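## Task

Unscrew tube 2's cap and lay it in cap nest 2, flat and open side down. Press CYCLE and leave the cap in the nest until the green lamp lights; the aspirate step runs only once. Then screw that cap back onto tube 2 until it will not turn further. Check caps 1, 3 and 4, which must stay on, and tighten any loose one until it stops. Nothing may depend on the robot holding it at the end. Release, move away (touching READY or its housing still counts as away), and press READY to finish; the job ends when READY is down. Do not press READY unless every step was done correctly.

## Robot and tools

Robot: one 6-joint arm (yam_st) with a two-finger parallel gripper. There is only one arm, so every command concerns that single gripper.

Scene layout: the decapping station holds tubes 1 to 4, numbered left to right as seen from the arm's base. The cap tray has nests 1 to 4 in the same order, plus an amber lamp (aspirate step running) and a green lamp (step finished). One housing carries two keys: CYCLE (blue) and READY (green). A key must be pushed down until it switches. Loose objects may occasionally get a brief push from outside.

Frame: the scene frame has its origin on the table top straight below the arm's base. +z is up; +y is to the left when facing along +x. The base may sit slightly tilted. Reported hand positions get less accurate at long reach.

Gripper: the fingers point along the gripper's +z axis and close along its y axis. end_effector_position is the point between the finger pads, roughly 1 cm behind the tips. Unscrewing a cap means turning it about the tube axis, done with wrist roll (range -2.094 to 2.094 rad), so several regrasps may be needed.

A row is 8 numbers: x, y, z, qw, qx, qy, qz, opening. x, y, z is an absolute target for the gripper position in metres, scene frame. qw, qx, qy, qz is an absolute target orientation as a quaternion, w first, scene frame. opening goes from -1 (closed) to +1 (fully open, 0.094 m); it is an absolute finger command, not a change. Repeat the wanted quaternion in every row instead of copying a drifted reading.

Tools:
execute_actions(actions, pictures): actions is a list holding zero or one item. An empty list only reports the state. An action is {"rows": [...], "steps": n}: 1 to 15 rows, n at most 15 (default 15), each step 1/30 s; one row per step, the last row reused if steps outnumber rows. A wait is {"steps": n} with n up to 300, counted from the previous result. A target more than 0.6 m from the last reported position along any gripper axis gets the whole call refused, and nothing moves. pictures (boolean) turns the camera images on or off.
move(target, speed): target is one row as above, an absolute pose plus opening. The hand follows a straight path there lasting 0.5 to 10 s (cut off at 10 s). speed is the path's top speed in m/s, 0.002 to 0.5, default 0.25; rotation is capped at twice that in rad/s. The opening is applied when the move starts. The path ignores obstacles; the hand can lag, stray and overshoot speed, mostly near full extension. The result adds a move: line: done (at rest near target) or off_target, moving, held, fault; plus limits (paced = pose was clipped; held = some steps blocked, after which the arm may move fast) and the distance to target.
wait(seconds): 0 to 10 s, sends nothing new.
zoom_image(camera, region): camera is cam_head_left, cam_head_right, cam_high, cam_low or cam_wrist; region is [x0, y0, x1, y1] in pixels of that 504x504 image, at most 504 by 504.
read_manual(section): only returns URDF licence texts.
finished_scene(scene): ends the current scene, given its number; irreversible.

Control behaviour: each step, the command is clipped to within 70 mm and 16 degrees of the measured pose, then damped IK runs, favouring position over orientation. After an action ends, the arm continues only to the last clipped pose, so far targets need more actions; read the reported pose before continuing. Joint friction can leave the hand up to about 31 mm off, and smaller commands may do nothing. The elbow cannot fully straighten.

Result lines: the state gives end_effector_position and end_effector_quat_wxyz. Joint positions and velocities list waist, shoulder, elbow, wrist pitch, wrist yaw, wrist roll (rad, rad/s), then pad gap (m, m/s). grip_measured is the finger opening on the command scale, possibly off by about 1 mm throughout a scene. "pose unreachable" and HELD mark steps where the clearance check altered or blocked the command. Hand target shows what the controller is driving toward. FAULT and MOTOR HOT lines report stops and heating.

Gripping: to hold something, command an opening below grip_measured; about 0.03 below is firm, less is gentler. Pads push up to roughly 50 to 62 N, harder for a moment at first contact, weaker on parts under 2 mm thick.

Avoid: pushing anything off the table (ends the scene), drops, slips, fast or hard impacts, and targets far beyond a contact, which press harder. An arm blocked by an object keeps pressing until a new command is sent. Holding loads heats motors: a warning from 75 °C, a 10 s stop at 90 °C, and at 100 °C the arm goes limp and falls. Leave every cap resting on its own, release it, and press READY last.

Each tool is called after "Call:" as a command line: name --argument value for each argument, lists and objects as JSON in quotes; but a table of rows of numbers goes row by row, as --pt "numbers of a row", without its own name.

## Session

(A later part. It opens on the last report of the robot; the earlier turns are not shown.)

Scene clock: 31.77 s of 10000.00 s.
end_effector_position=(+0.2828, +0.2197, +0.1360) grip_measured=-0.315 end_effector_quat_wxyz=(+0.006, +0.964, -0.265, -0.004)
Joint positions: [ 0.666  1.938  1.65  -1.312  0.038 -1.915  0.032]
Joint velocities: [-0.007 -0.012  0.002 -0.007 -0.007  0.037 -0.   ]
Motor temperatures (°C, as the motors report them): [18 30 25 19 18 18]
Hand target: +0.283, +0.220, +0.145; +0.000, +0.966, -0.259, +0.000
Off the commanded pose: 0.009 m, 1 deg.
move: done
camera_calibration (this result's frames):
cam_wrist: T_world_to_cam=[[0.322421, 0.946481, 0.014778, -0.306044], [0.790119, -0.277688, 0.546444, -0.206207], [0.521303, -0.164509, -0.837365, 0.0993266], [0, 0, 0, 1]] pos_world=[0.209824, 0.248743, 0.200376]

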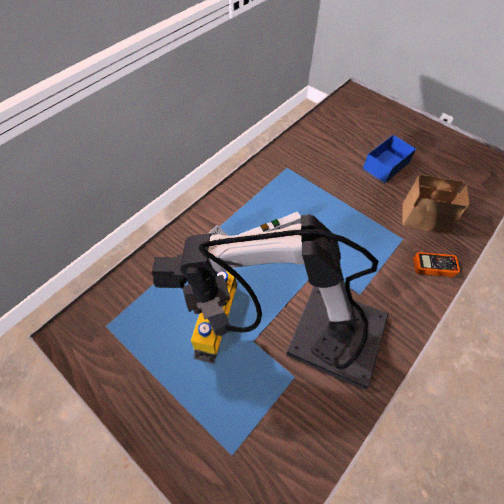

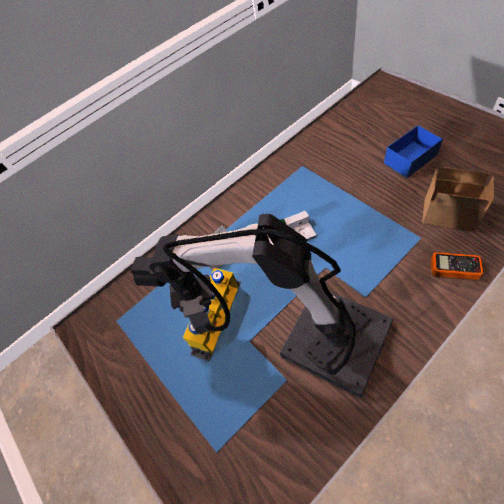

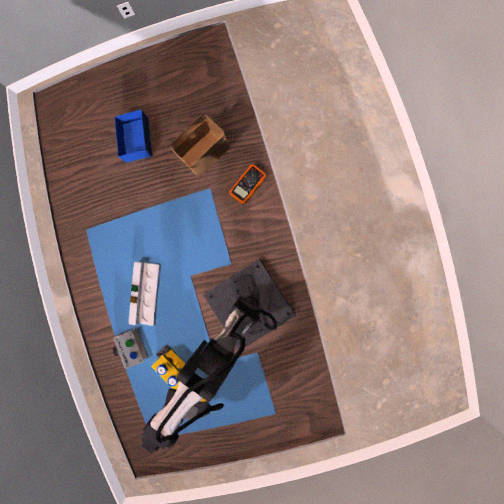

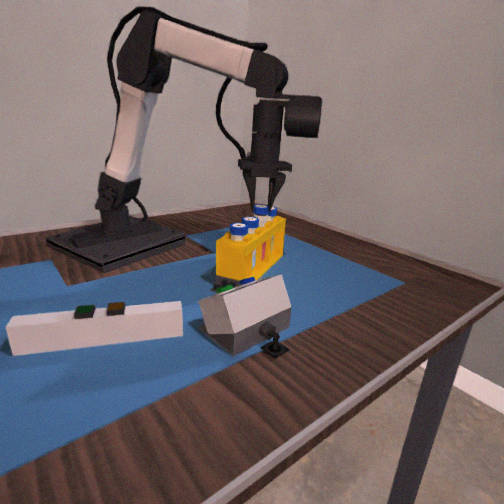

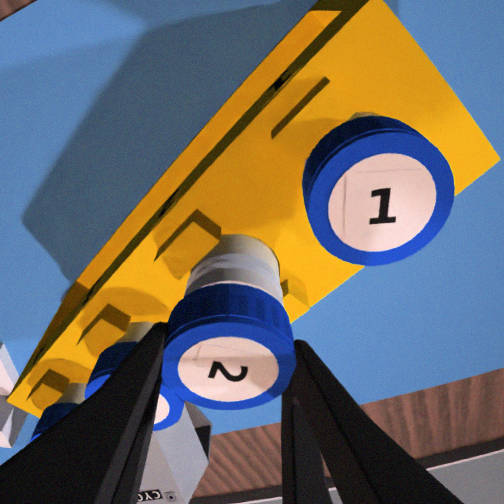

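Call:
move --target '[0.2825,0.2202,0.175,0,-0.866,0.5,0,-0.34]' --speed 0.3

Call:
move --target '[0.354,-0.096,0.15,0,0.1857,0.9826,0,-0.34]' --speed 0.4

Scene clock: 34.87 s of 10000.00 s.
end_effector_position=(+0.2838, +0.2190, +0.1690) grip_measured=-0.315 end_effector_quat_wxyz=(+0.004, +0.868, -0.496, -0.001)
Joint positions: [ 0.666  1.938  1.781 -1.437  0.038 -1.413  0.032]
Joint velocities: [ 0.002 -0.007 -0.012 -0.051 -0.007  0.007 -0.   ]
Motor temperatures (°C, as the motors report them): [18 30 25 19 18 18]
Hand target: +0.283, +0.221, +0.175; -0.000, +0.866, -0.500, +0.000
Off the commanded pose: 0.006 m, 1 deg.
move: done
camera_calibration (this result's frames):
cam_wrist: T_world_to_cam=[[0.738595, 0.673885, 0.0189052, -0.365273], [0.554171, -0.622877, 0.552194, -0.0836904], [0.383891, -0.397371, -0.833501, 0.215655], [0, 0, 0, 1]] pos_world=[0.23338, 0.279718, 0.232867]

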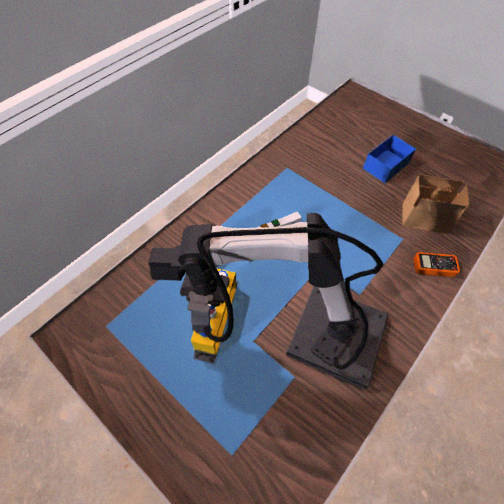

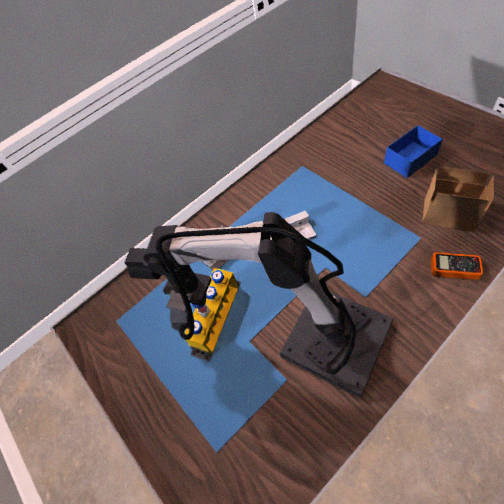

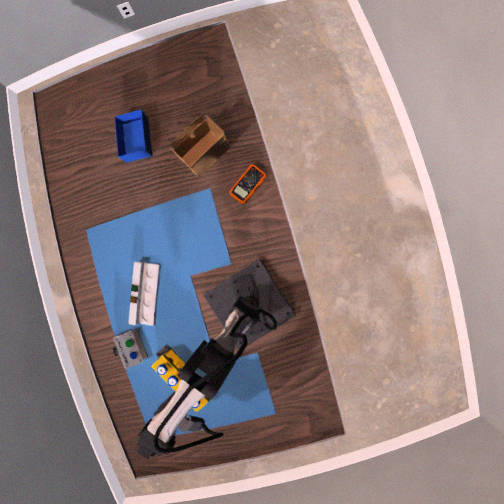

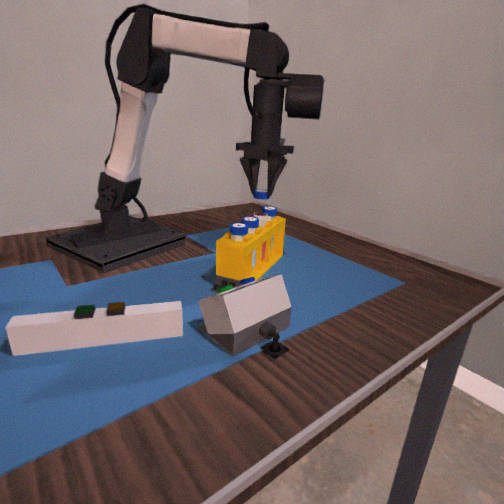

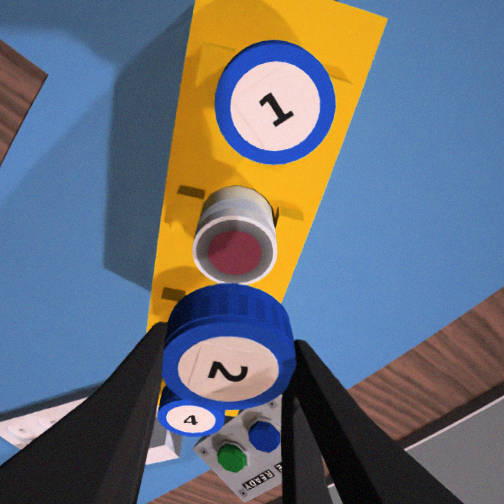

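Scene clock: 38.57 s of 10000.00 s.
end_effector_position=(+0.3545, -0.0959, +0.1499) grip_measured=-0.316 end_effector_quat_wxyz=(-0.000, +0.178, +0.984, +0.002)
Joint positions: [-0.262  1.909  1.718 -1.36   0.031  0.12   0.032]
Joint velocities: [-0.002  0.027 -0.012  0.022 -0.066  0.022  0.001]
Motor temperatures (°C, as the motors report them): [18 31 26 19 18 18]
Hand target: +0.358, -0.097, +0.150; +0.001, +0.186, +0.983, +0.005
Off the commanded pose: 0.000 m, 1 deg.
move: done
camera_calibration (this result's frames):
cam_wrist: T_world_to_cam=[[-0.149669, -0.988461, 0.0233349, -0.0501076], [-0.82243, 0.13756, 0.551985, 0.252492], [-0.548825, 0.0634237, -0.833528, 0.422306], [0, 0, 0, 1]] pos_world=[0.431929, -0.111046, 0.213801]

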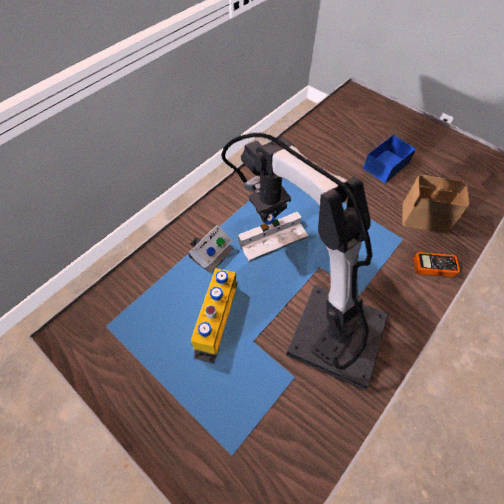

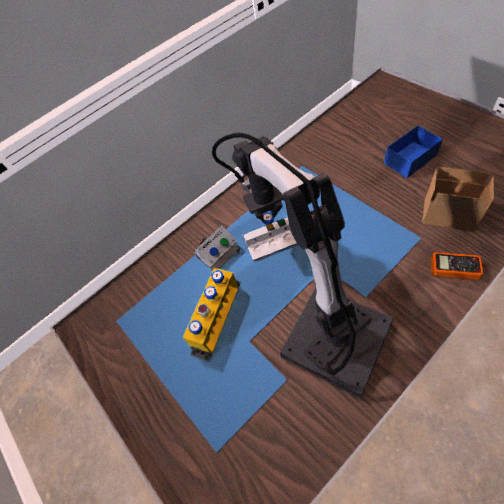

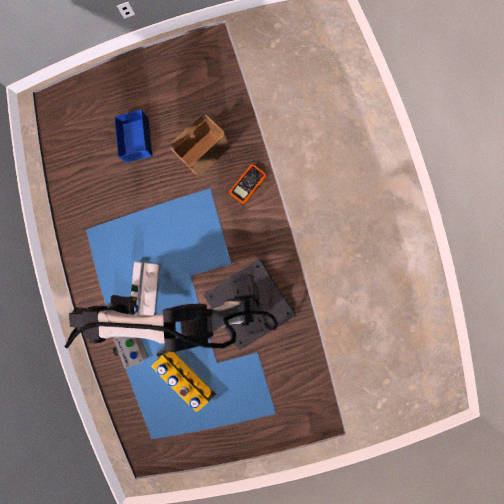

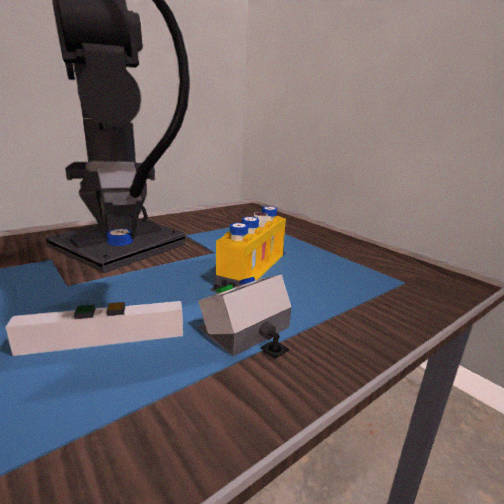

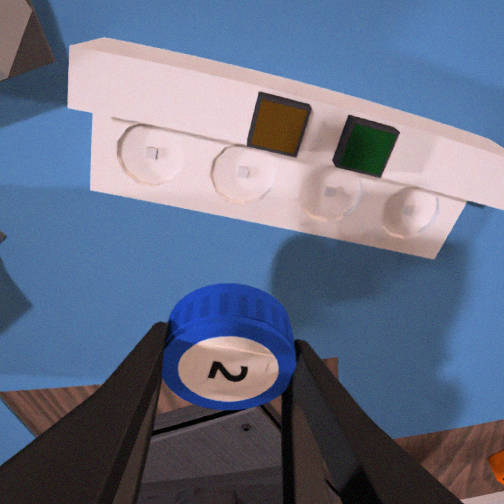

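Call:
zoom_image --camera "cam_wrist" --region '[190,120,300,230]'

Region (190, 120, 300, 230) of cam_wrist's 504x504 image, scaled by 4.582, with more detail than that image has.

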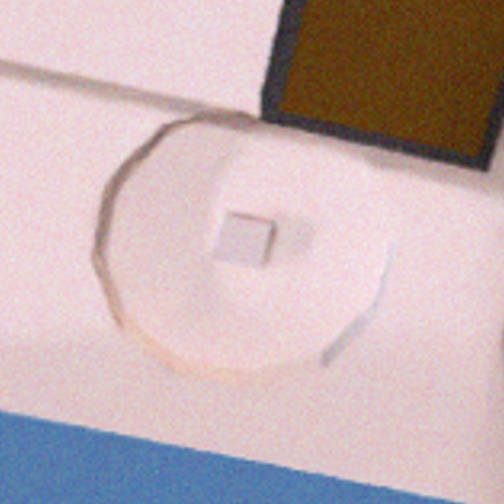

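Call:
move --target '[0.350,-0.0995,0.075,0,0.1857,0.9826,0,-0.34]' --speed 0.15

Scene clock: 41.40 s of 10000.00 s.
end_effector_position=(+0.3494, -0.0963, +0.0816) grip_measured=-0.316 end_effector_quat_wxyz=(+0.003, +0.185, +0.983, +0.001)
Joint positions: [-0.273  1.914  1.451 -1.082  0.031  0.122  0.032]
Joint velocities: [-0.012 -0.002 -0.012 -0.037 -0.081 -0.007 -0.   ]
Motor temperatures (°C, as the motors report them): [18 31 26 19 18 18]
Hand target: +0.348, -0.099, +0.075; -0.000, +0.186, +0.983, +0.000
Off the commanded pose: 0.007 m, 0 deg.
move: done
camera_calibration (this result's frames):
cam_wrist: T_world_to_cam=[[-0.163559, -0.98624, 0.0240475, -0.0446855], [-0.82344, 0.149904, 0.547243, 0.28799], [-0.543318, 0.069705, -0.836628, 0.361544], [0, 0, 0, 1]] pos_world=[0.426267, -0.112443, 0.145953]

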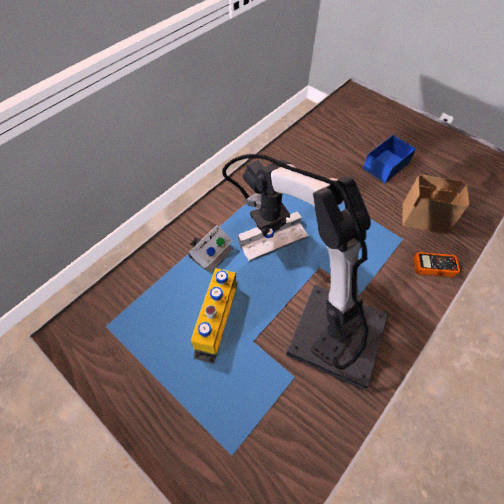

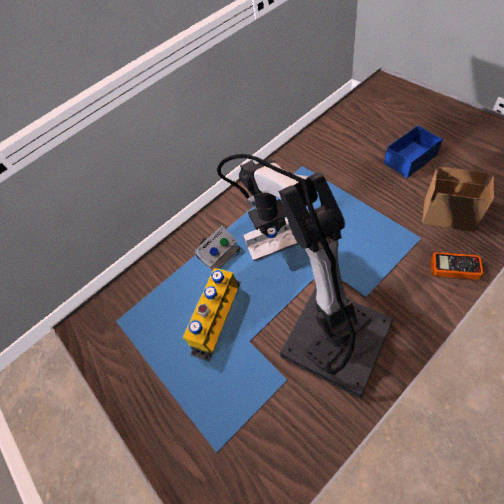

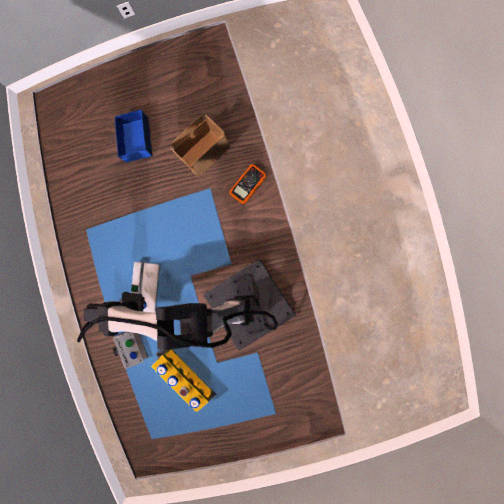

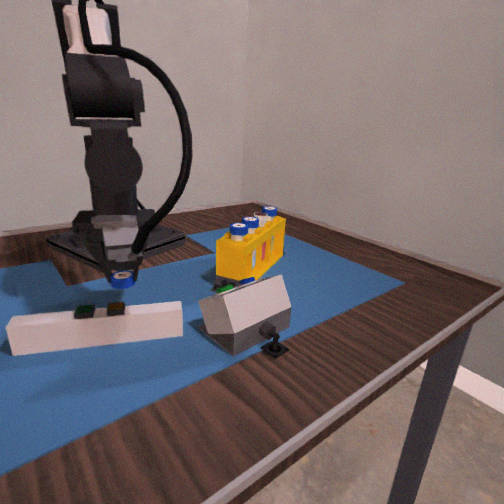

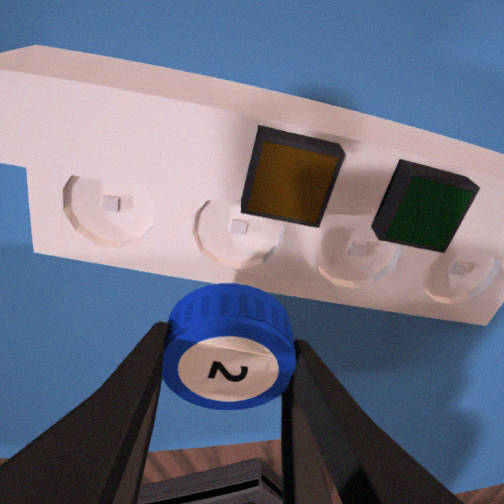

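Call:
move --target '[0.3495,-0.1015,0.032,0,0.1857,0.9826,0,-0.34]' --speed 0.08

Scene clock: 43.33 s of 10000.00 s.
end_effector_position=(+0.3503, -0.0987, +0.0382) grip_measured=-0.316 end_effector_quat_wxyz=(+0.002, +0.187, +0.982, +0.001)
Joint positions: [-0.283  1.971  1.352 -0.925  0.031  0.118  0.032]
Joint velocities: [-0.012  0.002 -0.002  0.022  0.022 -0.022  0.001]
Motor temperatures (°C, as the motors report them): [18 31 26 19 18 18]
Hand target: +0.349, -0.101, +0.032; +0.000, +0.186, +0.983, +0.000
Off the commanded pose: 0.007 m, 0 deg.
move: done
camera_calibration (this result's frames):
cam_wrist: T_world_to_cam=[[-0.168807, -0.985351, 0.0242491, -0.0439432], [-0.822423, 0.15437, 0.54753, 0.31293], [-0.543253, 0.072484, -0.836434, 0.326153], [0, 0, 0, 1]] pos_world=[0.427127, -0.115247, 0.102533]

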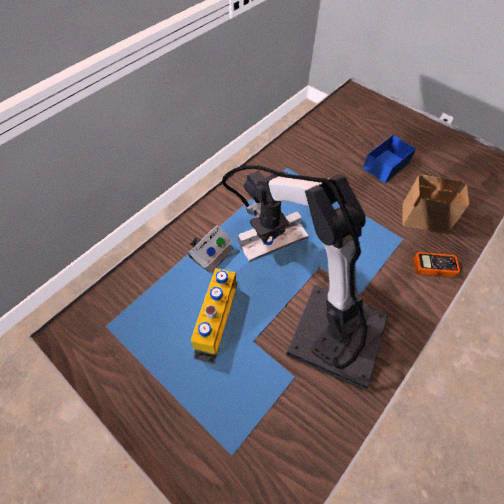

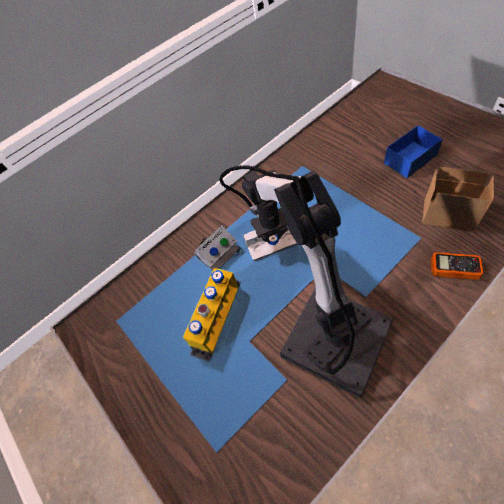

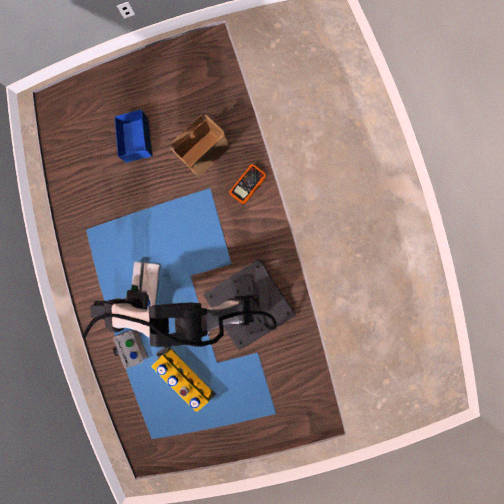

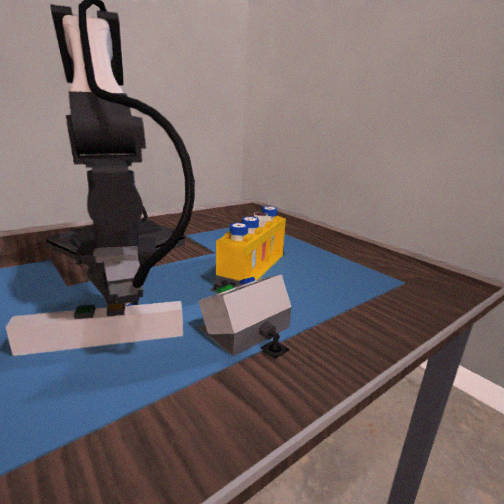

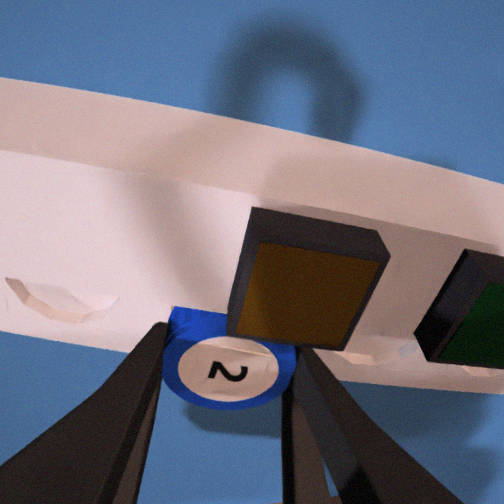

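Call:
move --target '[0.349,-0.1015,0.010,0,0.1857,0.9826,0,-0.34]' --speed 0.02

Scene clock: 45.37 s of 10000.00 s.
end_effector_position=(+0.3507, -0.0983, +0.0240) grip_measured=-0.316 end_effector_quat_wxyz=(+0.004, +0.187, +0.982, +0.001)
Joint positions: [-0.283  1.992  1.32  -0.87   0.031  0.117  0.032]
Joint velocities: [-0.012  0.007  0.002  0.022  0.037 -0.007  0.   ]
Motor temperatures (°C, as the motors report them): [18 31 26 19 18 18]
Hand target: +0.348, -0.101, +0.010; -0.000, +0.186, +0.983, -0.000
Off the commanded pose: 0.014 m, 1 deg.
move: off_target
camera_calibration (this result's frames):
cam_wrist: T_world_to_cam=[[-0.167877, -0.985502, 0.0245641, -0.0434853], [-0.824394, 0.154009, 0.544661, 0.321768], [-0.540548, 0.0711857, -0.838296, 0.313405], [0, 0, 0, 1]] pos_world=[0.427374, -0.11472, 0.0885392]

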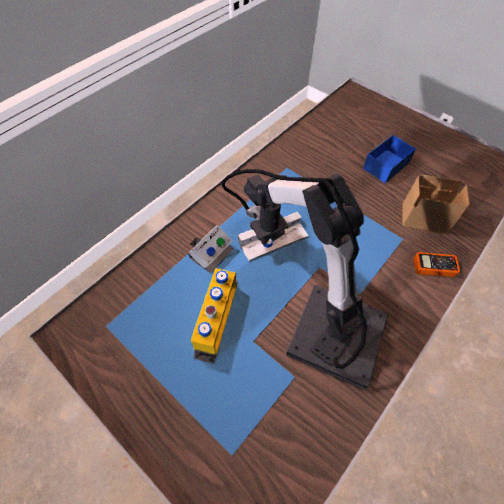

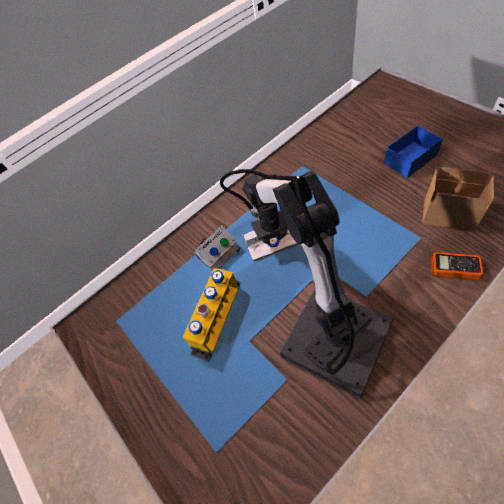

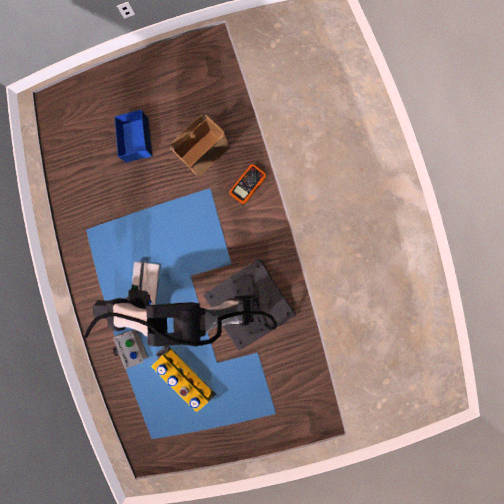

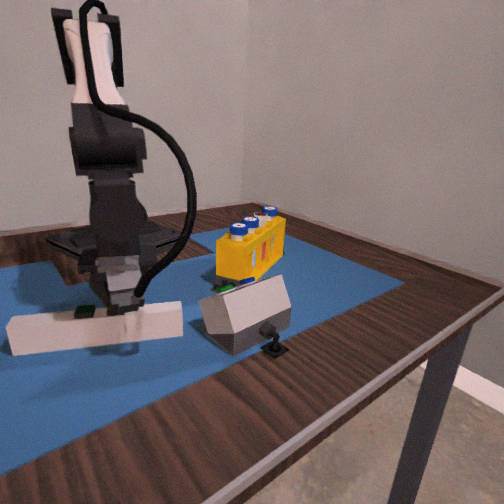

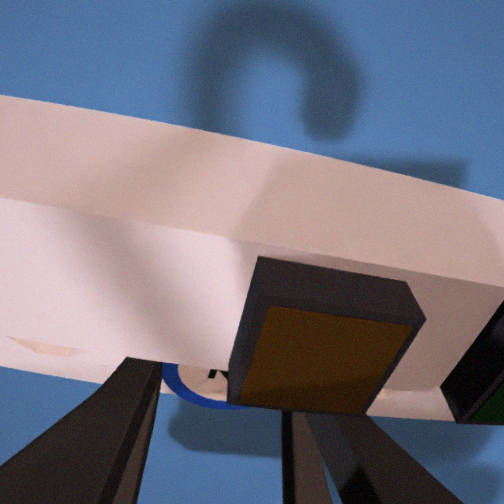

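Call:
zoom_image --camera "cam_head_right" --region '[240,215,310,270]'

Call:
zoom_image --camera "cam_head_left" --region '[235,215,305,270]'

Region (240, 215, 310, 270) of cam_head_right's 504x504 image, scaled by 7.200, with more detail than that image has; it fills the top 396 rows of this view, and the rest is white.

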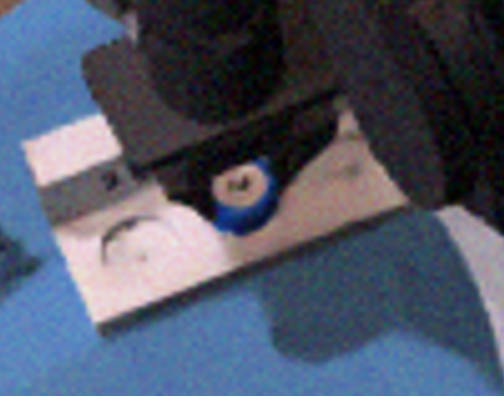

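Region (235, 215, 305, 270) of cam_head_left's 504x504 image, scaled by 7.200, with more detail than that image has; it fills the top 396 rows of this view, and the rest is white.

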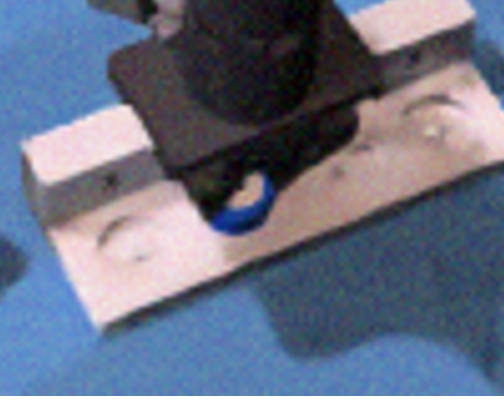

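Call:
execute_actions --actions '[{"rows":[[0.3475,-0.1005,0.038,0,0.1857,0.9826,0,-0.34]],"steps":15}]' --pictures false

Scene clock: 47.27 s of 10000.00 s.
end_effector_position=(+0.3428, -0.0963, +0.0262) grip_measured=-0.316 end_effector_quat_wxyz=(-0.014, +0.186, +0.982, +0.003)
Joint positions: [-0.283  1.991  1.328 -0.915  0.031  0.117  0.032]
Joint velocities: [-0.017  0.002  0.002 -0.066  0.007 -0.051 -0.   ]
Motor temperatures (°C, as the motors report them): [18 31 26 19 18 18]
Hand target: +0.348, -0.101, +0.038; +0.000, +0.186, +0.983, -0.000
Off the commanded pose: 0.013 m, 2 deg.
Steps of this call (steps 1 to 42: nothing new was sent; steps 43 to 57: all 15 steps of this action). Readings (end_effector_position):
43: (+0.3504, -0.0983, +0.0250)
44: (+0.3494, -0.0980, +0.0255)
46: (+0.3477, -0.0976, +0.0261)
50: (+0.3445, -0.0967, +0.0261)
57: the state above

Call:
move --target '[0.348,-0.1005,0.065,0,0.1857,0.9826,0,-0.34]' --speed 0.06

Scene clock: 48.87 s of 10000.00 s.
end_effector_position=(+0.3454, -0.0980, +0.0548) grip_measured=-0.316 end_effector_quat_wxyz=(-0.011, +0.186, +0.982, +0.002)
Joint positions: [-0.283  1.954  1.398 -1.015  0.031  0.117  0.032]
Joint velocities: [-0.017 -0.007 -0.017 -0.081 -0.095  0.037  0.001]
Motor temperatures (°C, as the motors report them): [18 32 26 19 18 18]
Hand target: +0.349, -0.101, +0.065; +0.000, +0.186, +0.983, -0.000
Off the commanded pose: 0.011 m, 1 deg.
move: off_target
camera_calibration (this result's frames):
cam_wrist: T_world_to_cam=[[-0.166177, -0.985854, 0.0218263, -0.0452983], [-0.808329, 0.148864, 0.569599, 0.293109], [-0.564791, 0.0770117, -0.821633, 0.344342], [0, 0, 0, 1]] pos_world=[0.423882, -0.114809, 0.116956]

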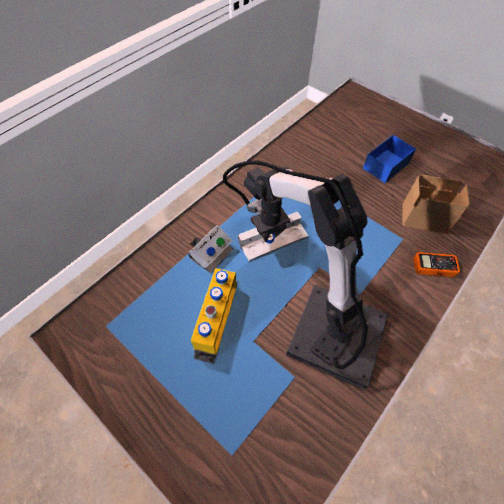

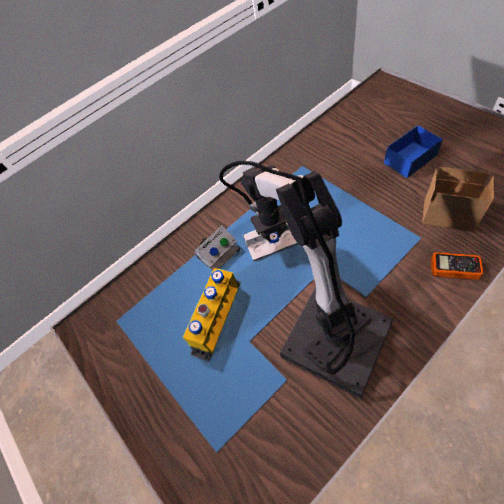

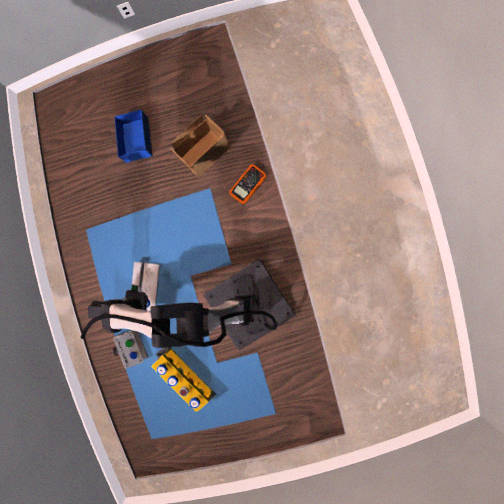

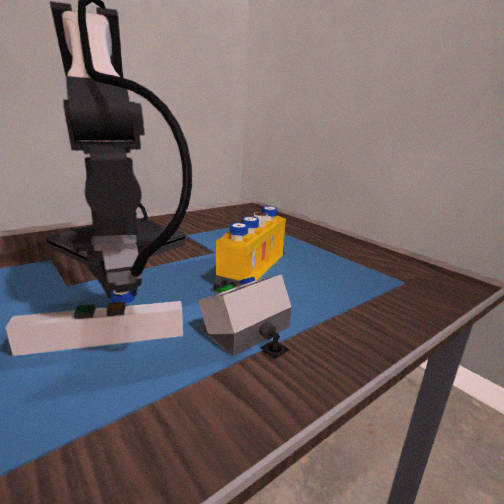

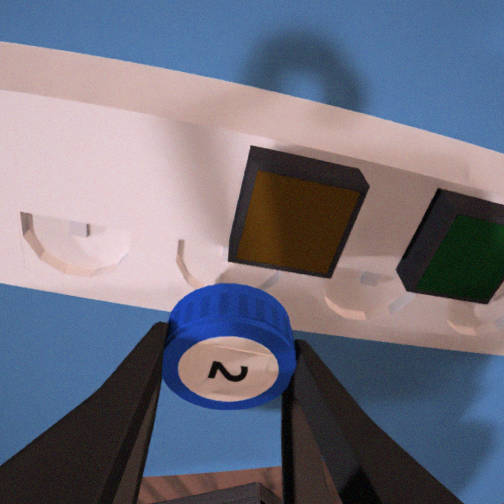

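Call:
move --target '[0.3485,-0.1005,0.010,0,0.1857,0.9826,0,-0.34]' --speed 0.025

Scene clock: 52.70 s of 10000.00 s.
end_effector_position=(+0.3485, -0.0977, +0.0236) grip_measured=-0.316 end_effector_quat_wxyz=(+0.001, +0.187, +0.982, +0.001)
Joint positions: [-0.283  1.99   1.316 -0.874  0.031  0.117  0.032]
Joint velocities: [-0.002  0.007  0.002 -0.051  0.007  0.066 -0.001]
Motor temperatures (°C, as the motors report them): [18 32 26 19 18 18]
Hand target: +0.347, -0.100, +0.010; -0.000, +0.186, +0.983, +0.000
Off the commanded pose: 0.014 m, 0 deg.
move: off_target
camera_calibration (this result's frames):
cam_wrist: T_world_to_cam=[[-0.167505, -0.98558, 0.0239794, -0.0433744], [-0.820999, 0.152917, 0.55007, 0.318608], [-0.545805, 0.0724523, -0.834774, 0.313677], [0, 0, 0, 1]] pos_world=[0.425517, -0.114196, 0.0876326]

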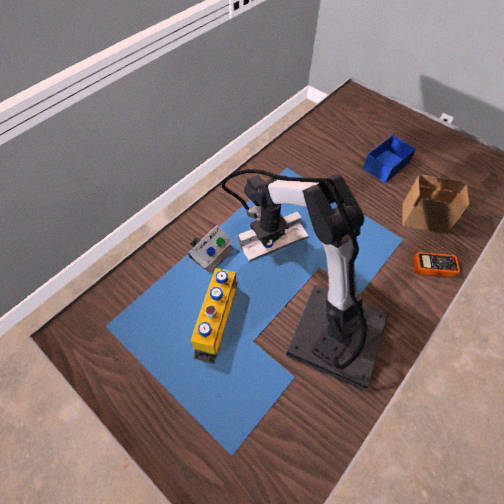

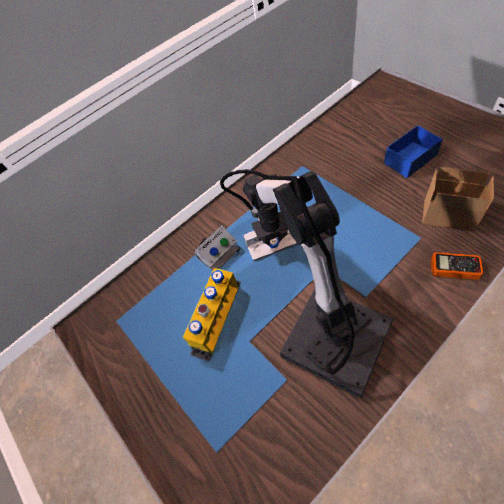

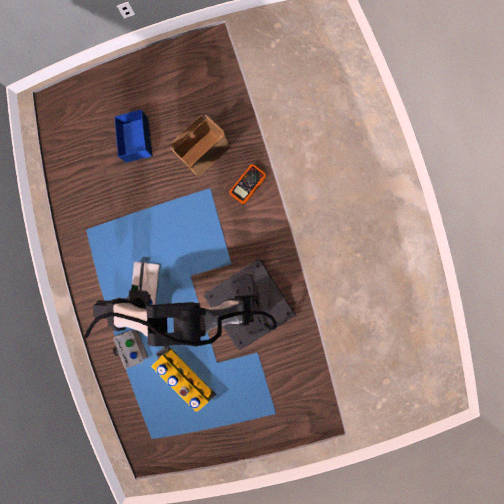

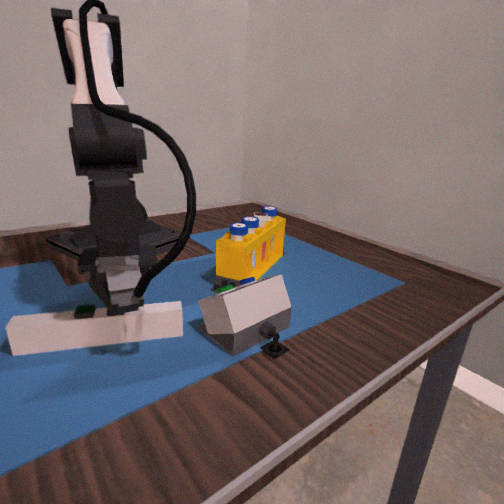

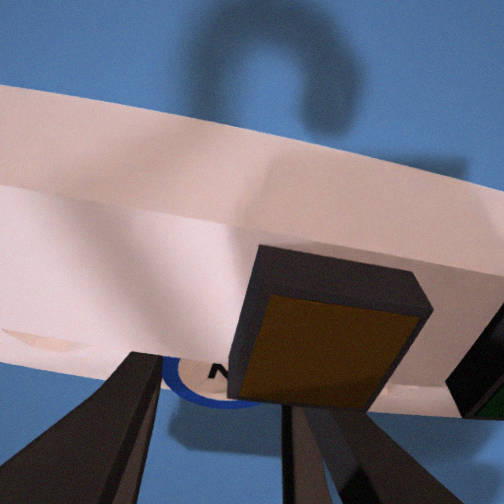

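Call:
execute_actions --actions '[{"rows":[[0.3485,-0.0985,0.024,0,0.1857,0.9826,0,-0.34],[0.3485,-0.0985,0.024,0,0.1857,0.9826,0,-0.34],[0.3485,-0.0985,0.024,0,0.1857,0.9826,0,-0.34],[0.3485,-0.0985,0.024,0,0.1857,0.9826,0,0.0]],"steps":12}]' --pictures false

Call:
move --target '[0.3485,-0.0985,0.07,0,0.1857,0.9826,0,0.0]' --speed 0.1

Call:
move --target '[0.30,-0.085,0.09,0,0.1857,0.9826,0,0.0]' --speed 0.15

Scene clock: 54.37 s of 10000.00 s.
end_effector_position=(+0.3479, -0.0976, +0.0236) grip_measured=-0.002 end_effector_quat_wxyz=(-0.000, +0.187, +0.982, +0.002)
Joint positions: [-0.283  1.99   1.316 -0.876  0.031  0.117  0.047]
Joint velocities: [ 0.002 -0.012 -0.012 -0.037  0.022 -0.051 -0.   ]
Motor temperatures (°C, as the motors report them): [18 32 26 19 18 18]
Hand target: +0.348, -0.098, +0.024; -0.000, +0.186, +0.983, +0.000
Off the commanded pose: 0.001 m, 0 deg.
Steps of this call (steps 1 to 38: nothing new was sent; steps 39 to 50: all 12 steps of this action). Readings (end_effector_position):
39: (+0.3483, -0.0976, +0.0236)
40: (+0.3483, -0.0976, +0.0236)
42: (+0.3482, -0.0976, +0.0236)
46: (+0.3480, -0.0976, +0.0236)
50: the state above

Scene clock: 55.63 s of 10000.00 s.
end_effector_position=(+0.3463, -0.0985, +0.0613) grip_measured=-0.002 end_effector_quat_wxyz=(-0.008, +0.186, +0.982, +0.002)
Joint positions: [-0.283  1.946  1.412 -1.033  0.031  0.117  0.047]
Joint velocities: [-0.012 -0.002 -0.012  0.022 -0.007  0.007  0.   ]
Motor temperatures (°C, as the motors report them): [18 32 26 19 18 18]
Hand target: +0.349, -0.099, +0.070; -0.000, +0.186, +0.983, +0.000
Off the commanded pose: 0.009 m, 1 deg.
move: done
camera_calibration (this result's frames):
cam_wrist: T_world_to_cam=[[-0.166452, -0.985798, 0.0222804, -0.0456837], [-0.811023, 0.149723, 0.565531, 0.29146], [-0.560835, 0.0760636, -0.824426, 0.34896], [0, 0, 0, 1]] pos_world=[0.424486, -0.115216, 0.12388]

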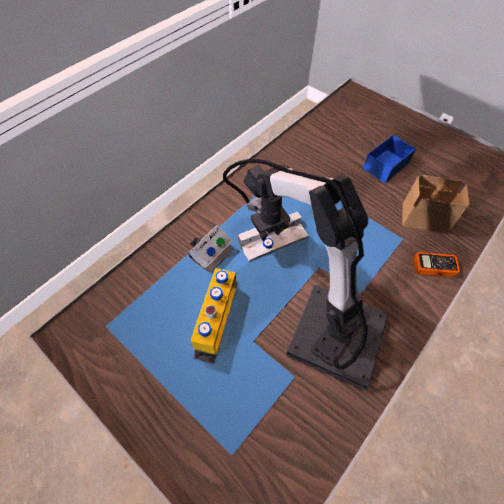

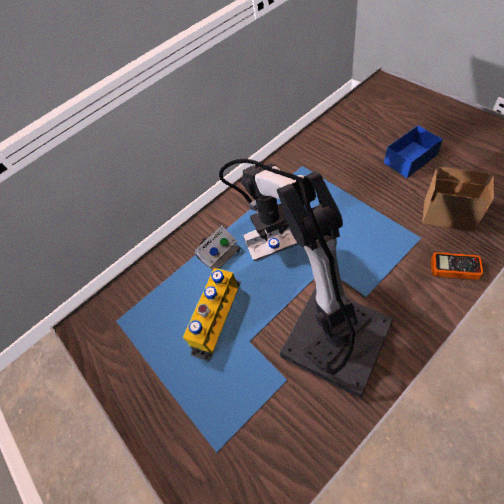

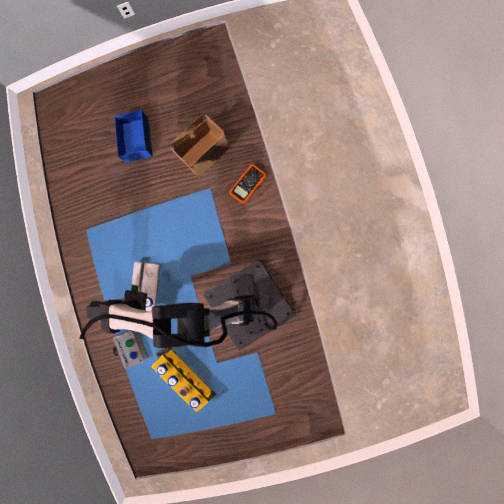

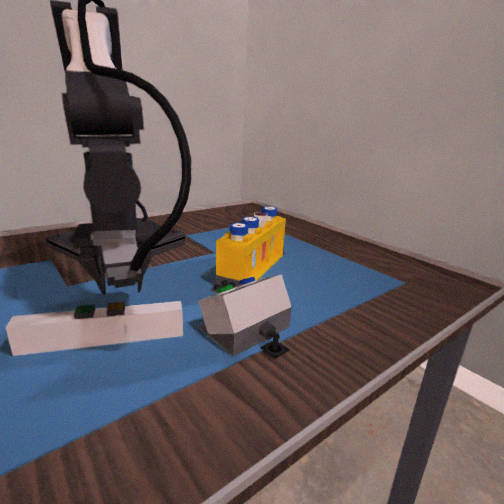

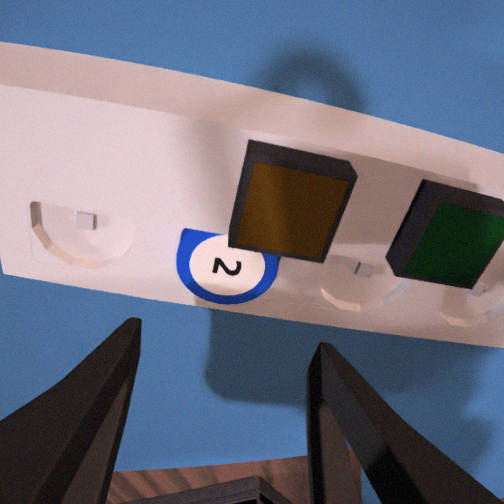

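Scene clock: 56.43 s of 10000.00 s.
end_effector_position=(+0.3059, -0.0888, +0.0900) grip_measured=-0.002 end_effector_quat_wxyz=(+0.005, +0.187, +0.982, +0.001)
Joint positions: [-0.283  1.74   1.26  -1.061  0.031  0.117  0.047]
Joint velocities: [ 0.012  0.007 -0.012  0.007  0.007 -0.051  0.001]
Motor temperatures (°C, as the motors report them): [18 32 26 19 18 18]
Hand target: +0.300, -0.086, +0.091; +0.000, +0.186, +0.983, -0.000
Off the commanded pose: 0.007 m, 1 deg.
move: done
camera_calibration (this result's frames):
cam_wrist: T_world_to_cam=[[-0.167965, -0.985483, 0.0247013, -0.0432307], [-0.825188, 0.154265, 0.543385, 0.247743], [-0.539308, 0.0708866, -0.83912, 0.343446], [0, 0, 0, 1]] pos_world=[0.382397, -0.105167, 0.15464]

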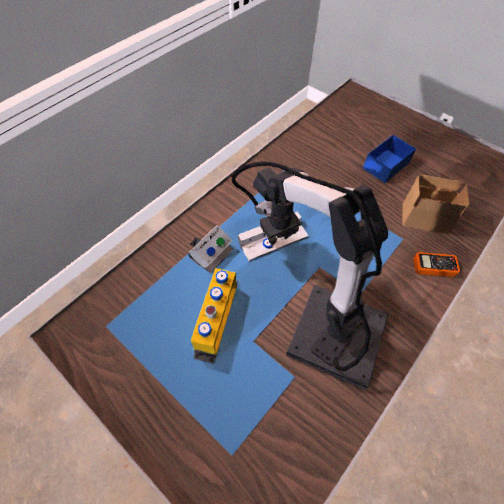

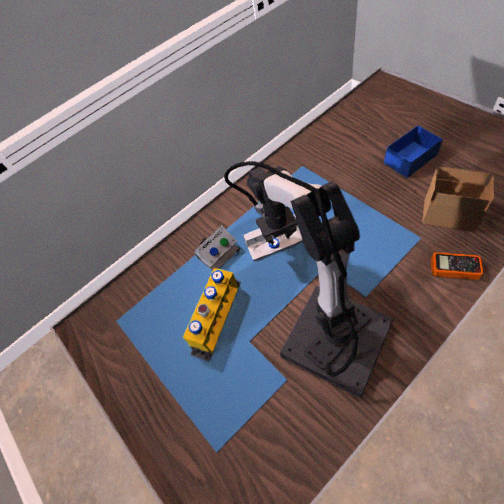

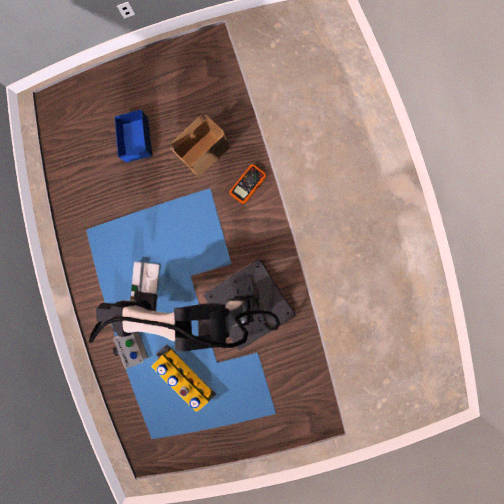

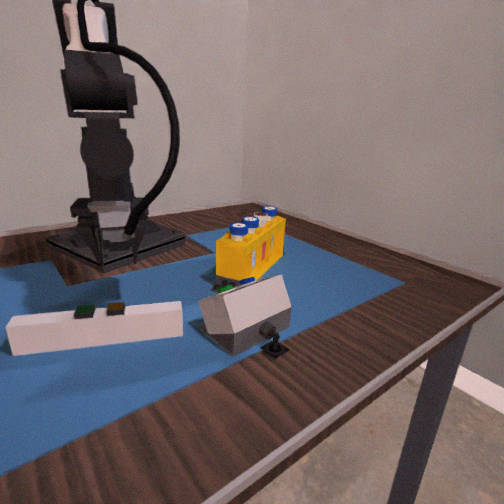

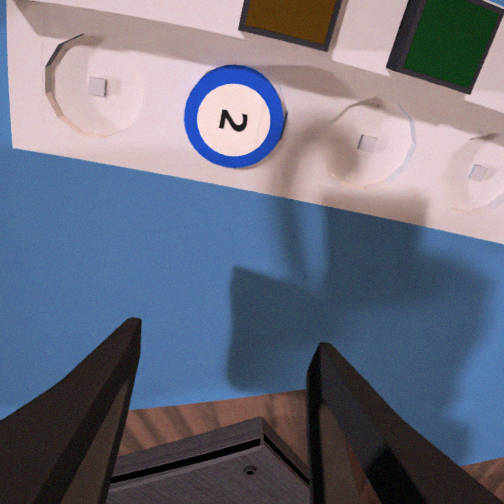

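Call:
zoom_image --camera "cam_wrist" --region '[160,40,310,190]'

Region (160, 40, 310, 190) of cam_wrist's 504x504 image, scaled by 3.360, with more detail than that image has.

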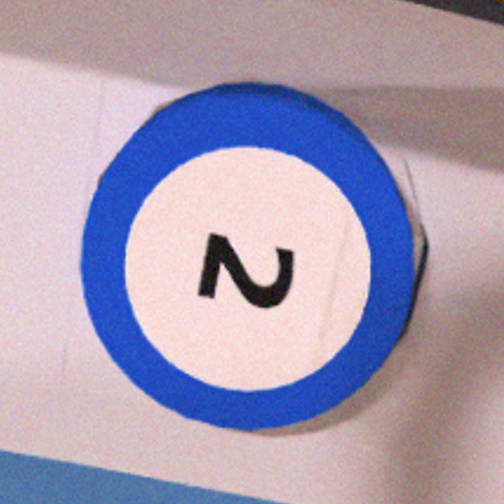

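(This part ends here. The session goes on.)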